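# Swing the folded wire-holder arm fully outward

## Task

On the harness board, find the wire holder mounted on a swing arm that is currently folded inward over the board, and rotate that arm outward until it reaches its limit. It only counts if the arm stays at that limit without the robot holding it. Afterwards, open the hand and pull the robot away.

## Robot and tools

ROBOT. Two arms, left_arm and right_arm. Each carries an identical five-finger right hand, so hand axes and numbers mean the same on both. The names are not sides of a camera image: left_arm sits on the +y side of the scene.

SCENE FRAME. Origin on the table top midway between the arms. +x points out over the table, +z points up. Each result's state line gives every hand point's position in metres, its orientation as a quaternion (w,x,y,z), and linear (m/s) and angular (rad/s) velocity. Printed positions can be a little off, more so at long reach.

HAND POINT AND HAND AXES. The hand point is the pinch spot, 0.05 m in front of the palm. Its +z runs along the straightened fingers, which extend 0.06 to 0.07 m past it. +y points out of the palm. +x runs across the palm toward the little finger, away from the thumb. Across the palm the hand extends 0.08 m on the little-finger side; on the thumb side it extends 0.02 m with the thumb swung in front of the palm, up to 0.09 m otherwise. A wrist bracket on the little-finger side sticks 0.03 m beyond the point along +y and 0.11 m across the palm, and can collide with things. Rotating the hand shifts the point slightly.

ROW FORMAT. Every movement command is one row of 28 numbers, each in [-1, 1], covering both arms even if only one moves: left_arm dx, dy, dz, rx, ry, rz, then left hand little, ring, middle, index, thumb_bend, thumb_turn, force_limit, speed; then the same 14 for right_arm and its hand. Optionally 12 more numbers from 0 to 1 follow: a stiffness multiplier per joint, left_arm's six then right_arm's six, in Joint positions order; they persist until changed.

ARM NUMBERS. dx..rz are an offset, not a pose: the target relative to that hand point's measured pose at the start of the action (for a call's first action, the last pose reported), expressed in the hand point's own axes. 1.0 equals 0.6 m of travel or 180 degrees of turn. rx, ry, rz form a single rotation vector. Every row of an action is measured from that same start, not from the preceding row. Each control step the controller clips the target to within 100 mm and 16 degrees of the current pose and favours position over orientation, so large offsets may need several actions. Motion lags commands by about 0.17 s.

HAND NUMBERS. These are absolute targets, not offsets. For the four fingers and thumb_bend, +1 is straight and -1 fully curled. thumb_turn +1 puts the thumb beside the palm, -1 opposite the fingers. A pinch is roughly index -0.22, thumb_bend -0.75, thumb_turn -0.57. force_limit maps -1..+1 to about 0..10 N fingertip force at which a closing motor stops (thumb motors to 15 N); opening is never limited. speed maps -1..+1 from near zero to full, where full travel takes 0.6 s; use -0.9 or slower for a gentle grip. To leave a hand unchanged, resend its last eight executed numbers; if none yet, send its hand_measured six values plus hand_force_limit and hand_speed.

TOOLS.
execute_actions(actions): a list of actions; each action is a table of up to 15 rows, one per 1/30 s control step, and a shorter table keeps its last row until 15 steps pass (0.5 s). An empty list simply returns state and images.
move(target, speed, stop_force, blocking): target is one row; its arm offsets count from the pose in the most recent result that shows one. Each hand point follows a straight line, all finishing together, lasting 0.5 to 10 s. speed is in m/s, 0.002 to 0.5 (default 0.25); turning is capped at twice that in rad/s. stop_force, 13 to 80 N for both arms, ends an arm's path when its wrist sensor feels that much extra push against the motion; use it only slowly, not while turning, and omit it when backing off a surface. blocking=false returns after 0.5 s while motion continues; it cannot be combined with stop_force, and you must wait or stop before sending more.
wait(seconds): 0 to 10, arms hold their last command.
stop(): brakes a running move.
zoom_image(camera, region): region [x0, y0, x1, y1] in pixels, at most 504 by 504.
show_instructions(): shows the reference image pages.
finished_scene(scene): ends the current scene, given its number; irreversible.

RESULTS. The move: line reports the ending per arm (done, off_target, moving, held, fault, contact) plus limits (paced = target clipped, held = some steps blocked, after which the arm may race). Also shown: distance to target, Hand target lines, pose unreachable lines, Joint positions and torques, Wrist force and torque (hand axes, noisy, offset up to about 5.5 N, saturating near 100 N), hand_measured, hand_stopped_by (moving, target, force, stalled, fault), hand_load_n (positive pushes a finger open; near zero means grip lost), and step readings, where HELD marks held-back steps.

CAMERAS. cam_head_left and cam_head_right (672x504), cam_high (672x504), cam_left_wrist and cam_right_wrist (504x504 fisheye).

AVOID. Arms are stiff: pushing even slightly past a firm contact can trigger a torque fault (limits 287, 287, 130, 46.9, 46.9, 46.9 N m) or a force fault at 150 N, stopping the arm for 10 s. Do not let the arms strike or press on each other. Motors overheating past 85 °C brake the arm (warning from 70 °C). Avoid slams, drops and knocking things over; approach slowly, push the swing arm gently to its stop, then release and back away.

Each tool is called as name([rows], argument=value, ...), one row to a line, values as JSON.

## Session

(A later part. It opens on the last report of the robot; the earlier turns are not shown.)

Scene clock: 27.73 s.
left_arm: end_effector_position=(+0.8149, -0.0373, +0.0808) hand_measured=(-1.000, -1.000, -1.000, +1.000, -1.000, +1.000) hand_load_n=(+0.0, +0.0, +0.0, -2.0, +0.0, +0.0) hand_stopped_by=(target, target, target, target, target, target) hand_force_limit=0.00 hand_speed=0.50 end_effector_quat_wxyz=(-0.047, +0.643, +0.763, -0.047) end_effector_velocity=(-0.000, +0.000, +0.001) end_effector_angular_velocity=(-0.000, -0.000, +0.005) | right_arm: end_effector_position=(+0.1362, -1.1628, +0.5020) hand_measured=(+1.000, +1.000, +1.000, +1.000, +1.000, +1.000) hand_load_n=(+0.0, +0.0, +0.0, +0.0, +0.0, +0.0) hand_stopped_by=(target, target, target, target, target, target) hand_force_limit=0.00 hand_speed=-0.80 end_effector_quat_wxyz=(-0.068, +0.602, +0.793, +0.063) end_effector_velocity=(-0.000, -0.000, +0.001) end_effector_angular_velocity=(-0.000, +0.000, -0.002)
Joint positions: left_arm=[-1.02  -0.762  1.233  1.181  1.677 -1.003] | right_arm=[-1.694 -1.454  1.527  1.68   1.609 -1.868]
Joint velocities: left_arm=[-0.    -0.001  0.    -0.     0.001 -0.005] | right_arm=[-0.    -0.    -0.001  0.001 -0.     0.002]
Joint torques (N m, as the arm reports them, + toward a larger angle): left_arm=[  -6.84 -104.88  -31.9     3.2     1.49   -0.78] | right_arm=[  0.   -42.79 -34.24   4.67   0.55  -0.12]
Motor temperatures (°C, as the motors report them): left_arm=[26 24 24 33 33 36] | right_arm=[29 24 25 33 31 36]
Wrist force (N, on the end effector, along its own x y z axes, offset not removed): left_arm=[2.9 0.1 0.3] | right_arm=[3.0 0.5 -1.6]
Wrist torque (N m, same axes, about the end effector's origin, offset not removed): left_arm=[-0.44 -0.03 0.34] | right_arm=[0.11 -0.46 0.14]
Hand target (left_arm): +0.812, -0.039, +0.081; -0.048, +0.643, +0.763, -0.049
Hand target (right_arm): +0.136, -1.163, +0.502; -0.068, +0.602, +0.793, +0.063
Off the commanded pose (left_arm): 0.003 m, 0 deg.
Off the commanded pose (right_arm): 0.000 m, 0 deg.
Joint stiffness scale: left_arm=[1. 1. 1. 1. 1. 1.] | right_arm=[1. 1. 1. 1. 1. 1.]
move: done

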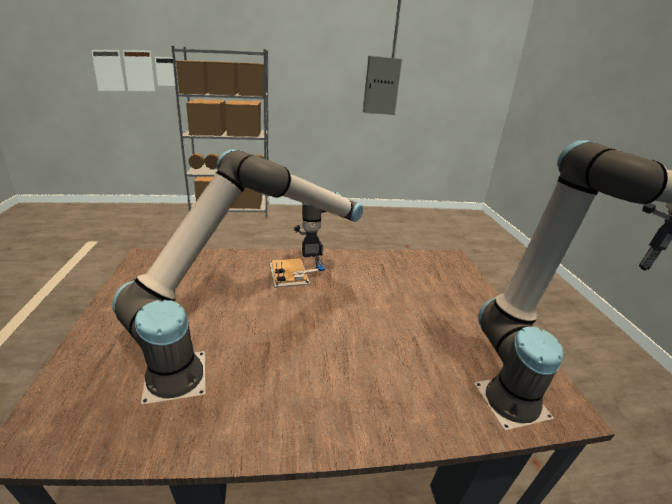

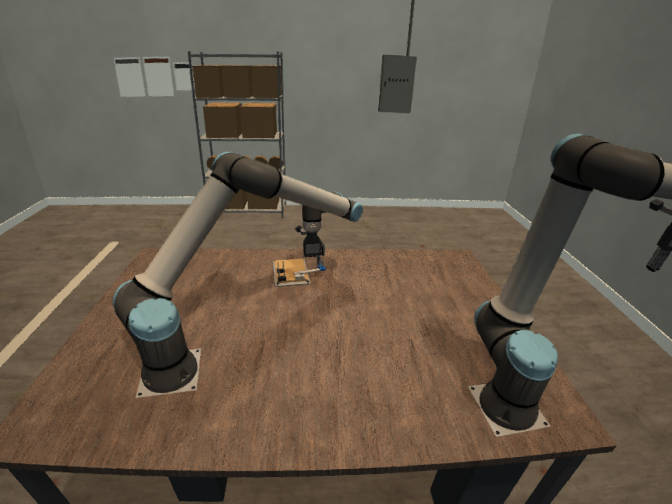

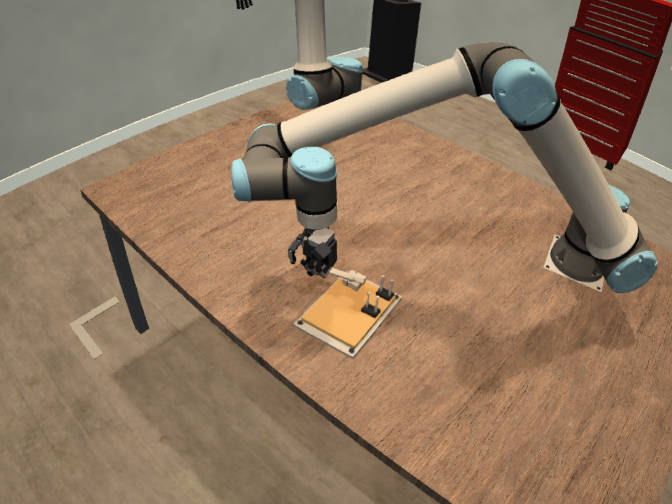

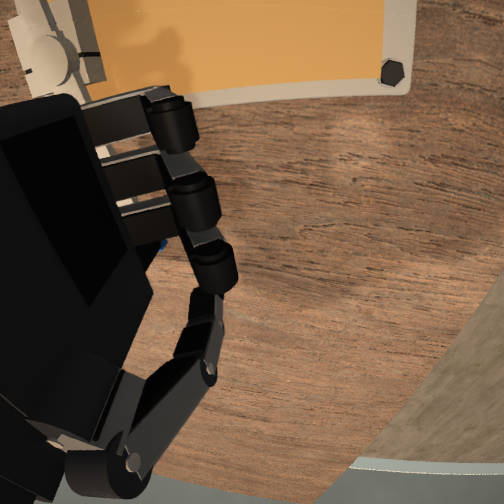

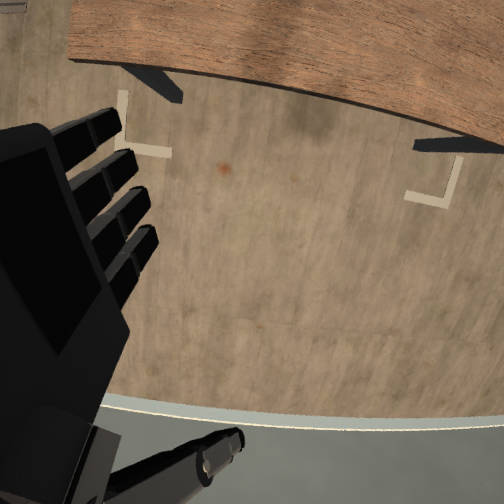

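Push -hy to the stop.

move(target=[0,-0.13,0.005,0,0,0,-1,-1,-1,1,-1,1,0,0.5,0,0,0,0,0,0,1,1,1,1,1,1,0,-0.8], speed=0.03, stop_force=25)

move(target=[0,0.03,-0.2,0,0,0,-1,-1,-1,1,-1,1,0,0.5,0,0,0,0,0,0,1,1,1,1,1,1,0,-0.8], speed=0.15)

move(target=[0.4,-0.2,-0.1,0,0,0,-1,-1,-1,1,-1,1,0,0.5,0,0,0,0,0,0,1,1,1,1,1,1,0,-0.8])

Scene clock: 29.93 s.
left_arm: end_effector_position=(+0.7938, -0.0398, +0.0847) hand_measured=(-1.000, -1.000, -1.000, +0.944, -1.000, +1.000) hand_load_n=(+0.0, +0.0, +0.0, -4.5, +0.0, +0.0) hand_stopped_by=(target, target, target, target, target, target) hand_force_limit=0.00 hand_speed=0.50 end_effector_quat_wxyz=(-0.036, +0.639, +0.767, -0.043) end_effector_velocity=(+0.001, -0.001, -0.001) end_effector_angular_velocity=(+0.004, +0.005, -0.004) | right_arm: end_effector_position=(+0.1362, -1.1628, +0.5020) hand_measured=(+1.000, +1.000, +1.000, +1.000, +1.000, +1.000) hand_load_n=(+0.0, +0.0, +0.0, +0.0, +0.0, +0.0) hand_stopped_by=(target, target, target, target, target, target) hand_force_limit=0.00 hand_speed=-0.80 end_effector_quat_wxyz=(-0.068, +0.602, +0.793, +0.063) end_effector_velocity=(+0.000, +0.000, +0.001) end_effector_angular_velocity=(+0.002, -0.000, -0.001)
Joint positions: left_arm=[-1.047 -0.8    1.292  1.136  1.667 -1.042] | right_arm=[-1.694 -1.454  1.527  1.68   1.609 -1.868]
Joint velocities: left_arm=[ 0.001  0.005 -0.006  0.008  0.001  0.005] | right_arm=[ 0.     0.    -0.001  0.002 -0.     0.001]
Joint torques (N m, as the arm reports them, + toward a larger angle): left_arm=[  -0.98 -103.42  -37.49    4.82    2.25    1.14] | right_arm=[  0.06 -42.6  -33.79   4.05   0.22   0.09]
Motor temperatures (°C, as the motors report them): left_arm=[26 24 24 33 33 36] | right_arm=[29 24 25 33 31 36]
Wrist force (N, on the end effector, along its own x y z axes, offset not removed): left_arm=[-1.5 4.1 3.2] | right_arm=[2.8 -0.8 -1.3]
Wrist torque (N m, same axes, about the end effector's origin, offset not removed): left_arm=[-0.64 -0.08 0.16] | right_arm=[0.03 -0.39 0.17]
Hand target (left_arm): +0.794, -0.040, +0.084; -0.038, +0.639, +0.767, -0.044
Hand target (right_arm): +0.136, -1.163, +0.502; -0.068, +0.602, +0.793, +0.063
Off the commanded pose (left_arm): 0.057 m, 2 deg.
Off the commanded pose (right_arm): 0.000 m, 0 deg.
Joint stiffness scale: left_arm=[1. 1. 1. 1. 1. 1.] | right_arm=[1. 1. 1. 1. 1. 1.]
move: contact (left_arm)

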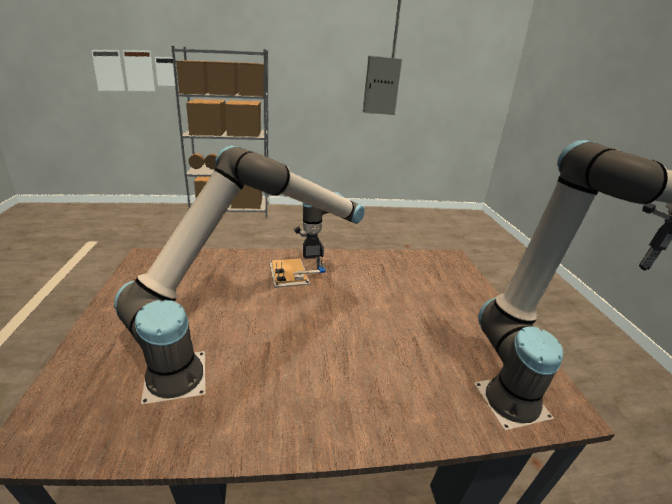

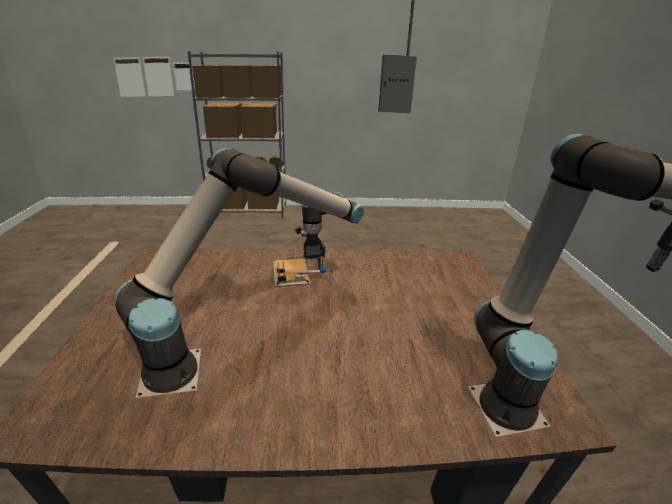

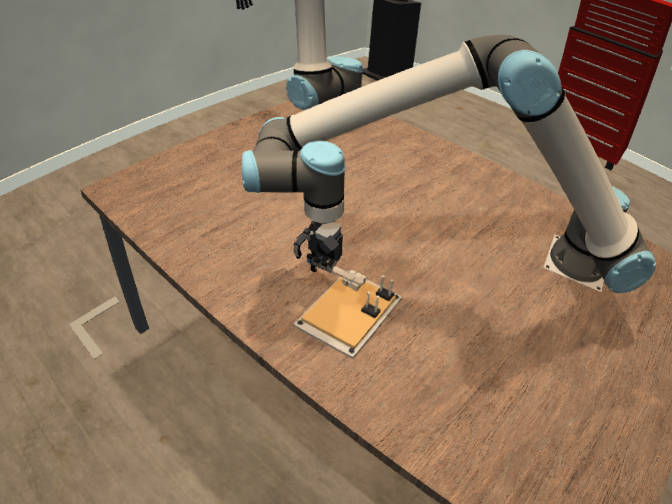

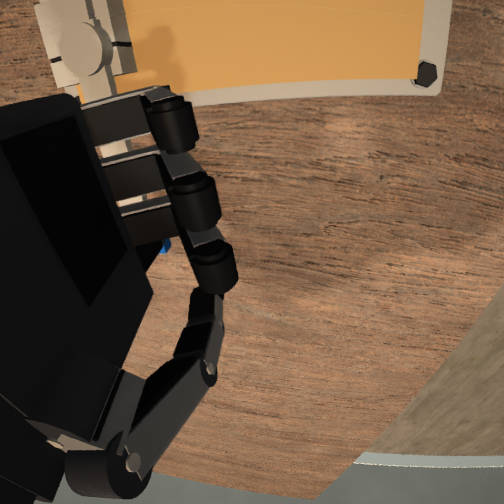

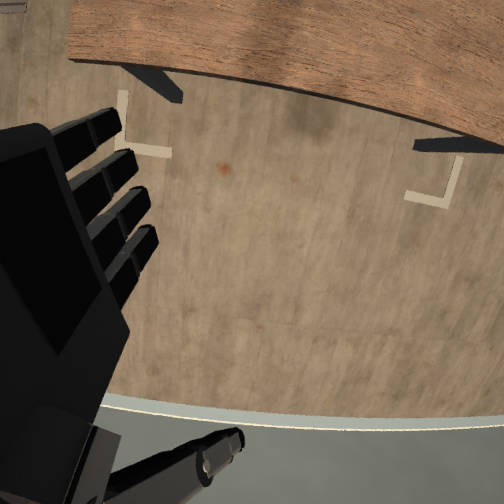

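Scene clock: 31.30 s.
left_arm: end_effector_position=(+0.8225, -0.0345, +0.2014) hand_measured=(-1.000, -1.000, -1.000, +0.944, -1.000, +1.000) hand_load_n=(+0.0, +0.0, +0.0, +0.0, +0.0, +0.0) hand_stopped_by=(target, target, target, target, target, target) hand_force_limit=0.00 hand_speed=0.50 end_effector_quat_wxyz=(-0.036, +0.639, +0.767, -0.043) end_effector_velocity=(-0.002, +0.002, +0.002) end_effector_angular_velocity=(+0.007, +0.006, -0.001) | right_arm: end_effector_position=(+0.1362, -1.1628, +0.5020) hand_measured=(+1.000, +1.000, +1.000, +1.000, +1.000, +1.000) hand_load_n=(+0.0, +0.0, +0.0, +0.0, +0.0, +0.0) hand_stopped_by=(target, target, target, target, target, target) hand_force_limit=0.00 hand_speed=-0.80 end_effector_quat_wxyz=(-0.068, +0.602, +0.793, +0.063) end_effector_velocity=(+0.000, +0.000, -0.000) end_effector_angular_velocity=(-0.000, -0.000, -0.001)
Joint positions: left_arm=[-1.016 -0.845  1.153  1.324  1.666 -1.011] | right_arm=[-1.694 -1.454  1.527  1.68   1.609 -1.868]
Joint velocities: left_arm=[ 0.    -0.    -0.001  0.011  0.     0.001] | right_arm=[ 0.    -0.     0.001 -0.001 -0.     0.001]
Joint torques (N m, as the arm reports them, + toward a larger angle): left_arm=[ -0.4  -98.73 -40.91   3.99  -0.21  -0.18] | right_arm=[  2.24 -43.64 -34.     4.27   0.23  -0.24]
Motor temperatures (°C, as the motors report them): left_arm=[26 24 24 33 33 36] | right_arm=[29 24 25 33 31 36]
Wrist force (N, on the end effector, along its own x y z axes, offset not removed): left_arm=[0.8 -0.7 0.2] | right_arm=[5.0 0.9 -0.2]
Wrist torque (N m, same axes, about the end effector's origin, offset not removed): left_arm=[-0.06 0.06 0.27] | right_arm=[0.20 -0.77 0.30]
Hand target (left_arm): +0.824, -0.034, +0.202; -0.036, +0.639, +0.767, -0.043
Hand target (right_arm): +0.136, -1.163, +0.502; -0.068, +0.602, +0.793, +0.063
Off the commanded pose (left_arm): 0.002 m, 0 deg.
Off the commanded pose (right_arm): 0.000 m, 0 deg.
Joint stiffness scale: left_arm=[1. 1. 1. 1. 1. 1.] | right_arm=[1. 1. 1. 1. 1. 1.]
move: done

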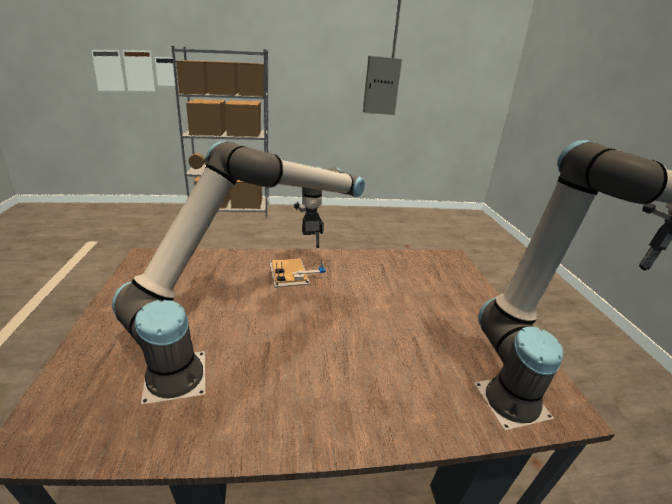

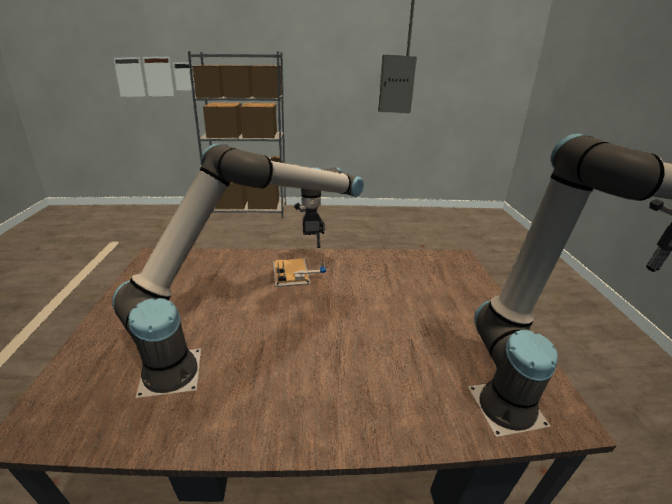

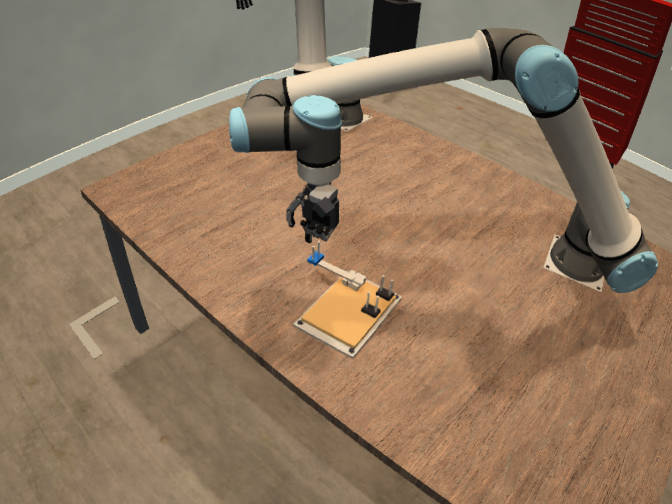

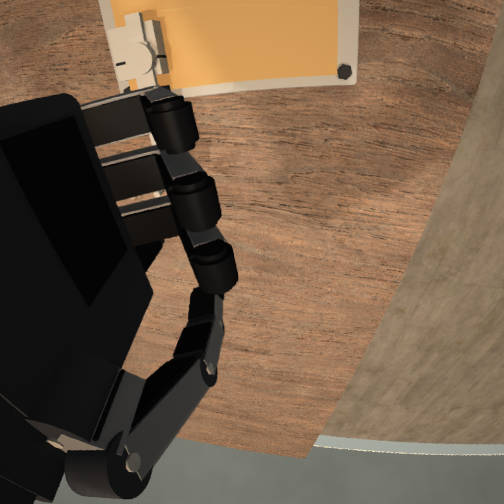

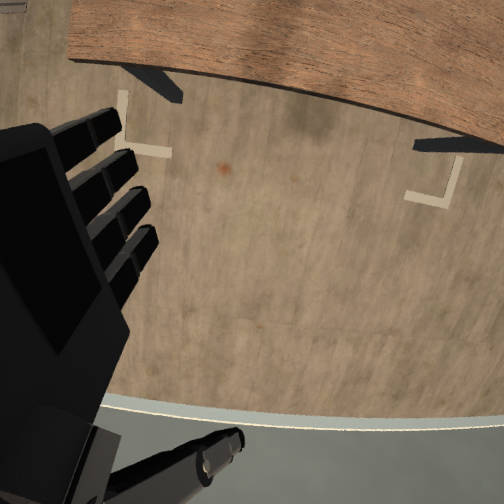

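Scene clock: 33.13 s.
left_arm: end_effector_position=(+0.6692, +0.1802, +0.2756) hand_measured=(-1.000, -1.000, -1.000, +0.944, -1.000, +1.000) hand_load_n=(+0.0, +0.0, +0.0, +0.0, +0.0, +0.0) hand_stopped_by=(target, target, target, target, target, target) hand_force_limit=0.00 hand_speed=0.50 end_effector_quat_wxyz=(-0.035, +0.638, +0.768, -0.044) end_effector_velocity=(+0.000, -0.000, +0.000) end_effector_angular_velocity=(-0.000, -0.001, -0.001) | right_arm: end_effector_position=(+0.1362, -1.1628, +0.5020) hand_measured=(+1.000, +1.000, +1.000, +1.000, +1.000, +1.000) hand_load_n=(+0.0, +0.0, +0.0, +0.0, +0.0, +0.0) hand_stopped_by=(target, target, target, target, target, target) hand_force_limit=0.00 hand_speed=-0.80 end_effector_quat_wxyz=(-0.068, +0.602, +0.793, +0.063) end_effector_velocity=(+0.000, +0.000, -0.000) end_effector_angular_velocity=(-0.000, -0.001, +0.001)
Joint positions: left_arm=[-0.961 -1.282  1.691  1.224  1.664 -0.957] | right_arm=[-1.694 -1.454  1.527  1.68   1.609 -1.868]
Joint velocities: left_arm=[ 0.     0.    -0.001 -0.    -0.     0.001] | right_arm=[ 0.    -0.     0.    -0.    -0.    -0.001]
Joint torques (N m, as the arm reports them, + toward a larger angle): left_arm=[ -2.7  -60.52 -33.78   3.58  -0.47   0.73] | right_arm=[ -0.89 -43.54 -33.7    4.42   0.38  -0.35]
Motor temperatures (°C, as the motors report them): left_arm=[26 24 24 33 33 36] | right_arm=[29 24 25 33 31 36]
Wrist force (N, on the end effector, along its own x y z axes, offset not removed): left_arm=[2.6 0.2 1.5] | right_arm=[3.8 2.0 0.8]
Wrist torque (N m, same axes, about the end effector's origin, offset not removed): left_arm=[-0.11 -0.34 0.27] | right_arm=[0.32 -0.58 0.33]
Hand target (left_arm): +0.668, +0.181, +0.274; -0.036, +0.639, +0.767, -0.043
Hand target (right_arm): +0.136, -1.163, +0.502; -0.068, +0.602, +0.793, +0.063
Off the commanded pose (left_arm): 0.002 m, 0 deg.
Off the commanded pose (right_arm): 0.000 m, 0 deg.
Joint stiffness scale: left_arm=[1. 1. 1. 1. 1. 1.] | right_arm=[1. 1. 1. 1. 1. 1.]
move: done

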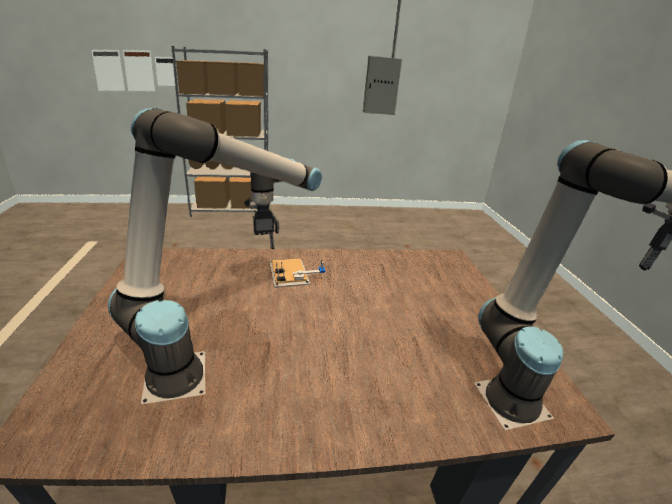

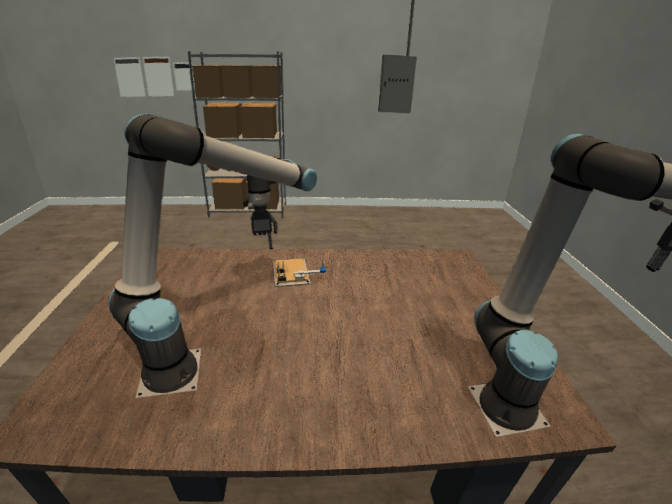

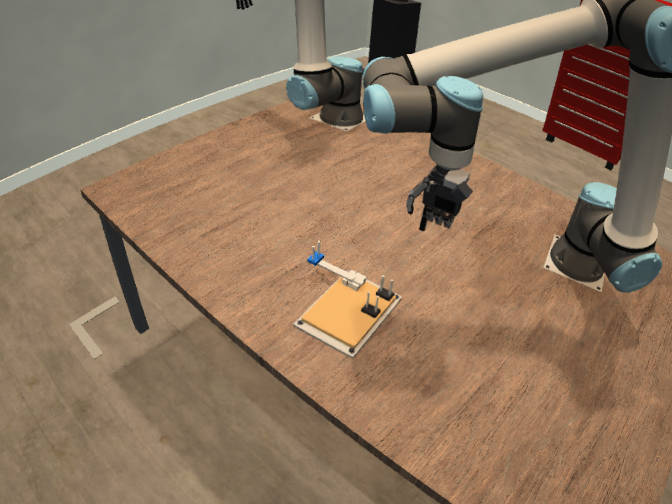

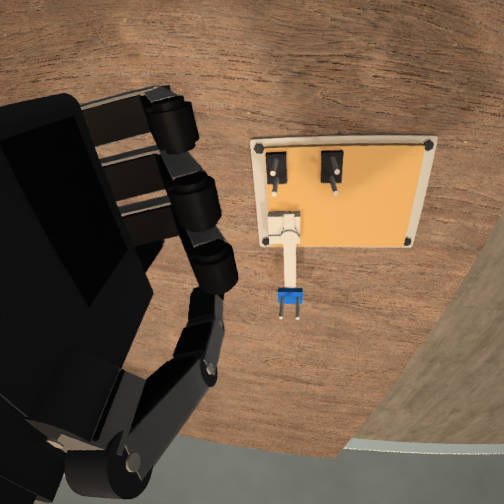

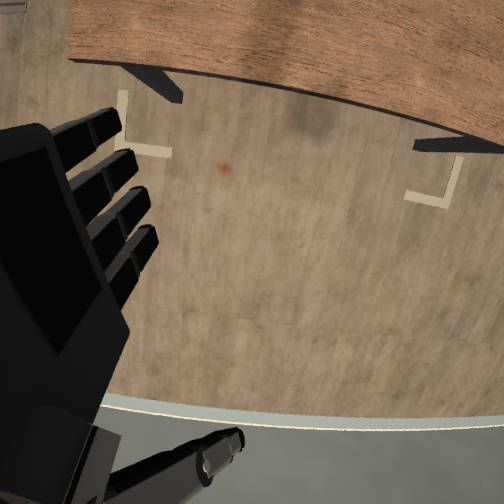

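finished_scene(scene=2)

The scene is finished: the task was done.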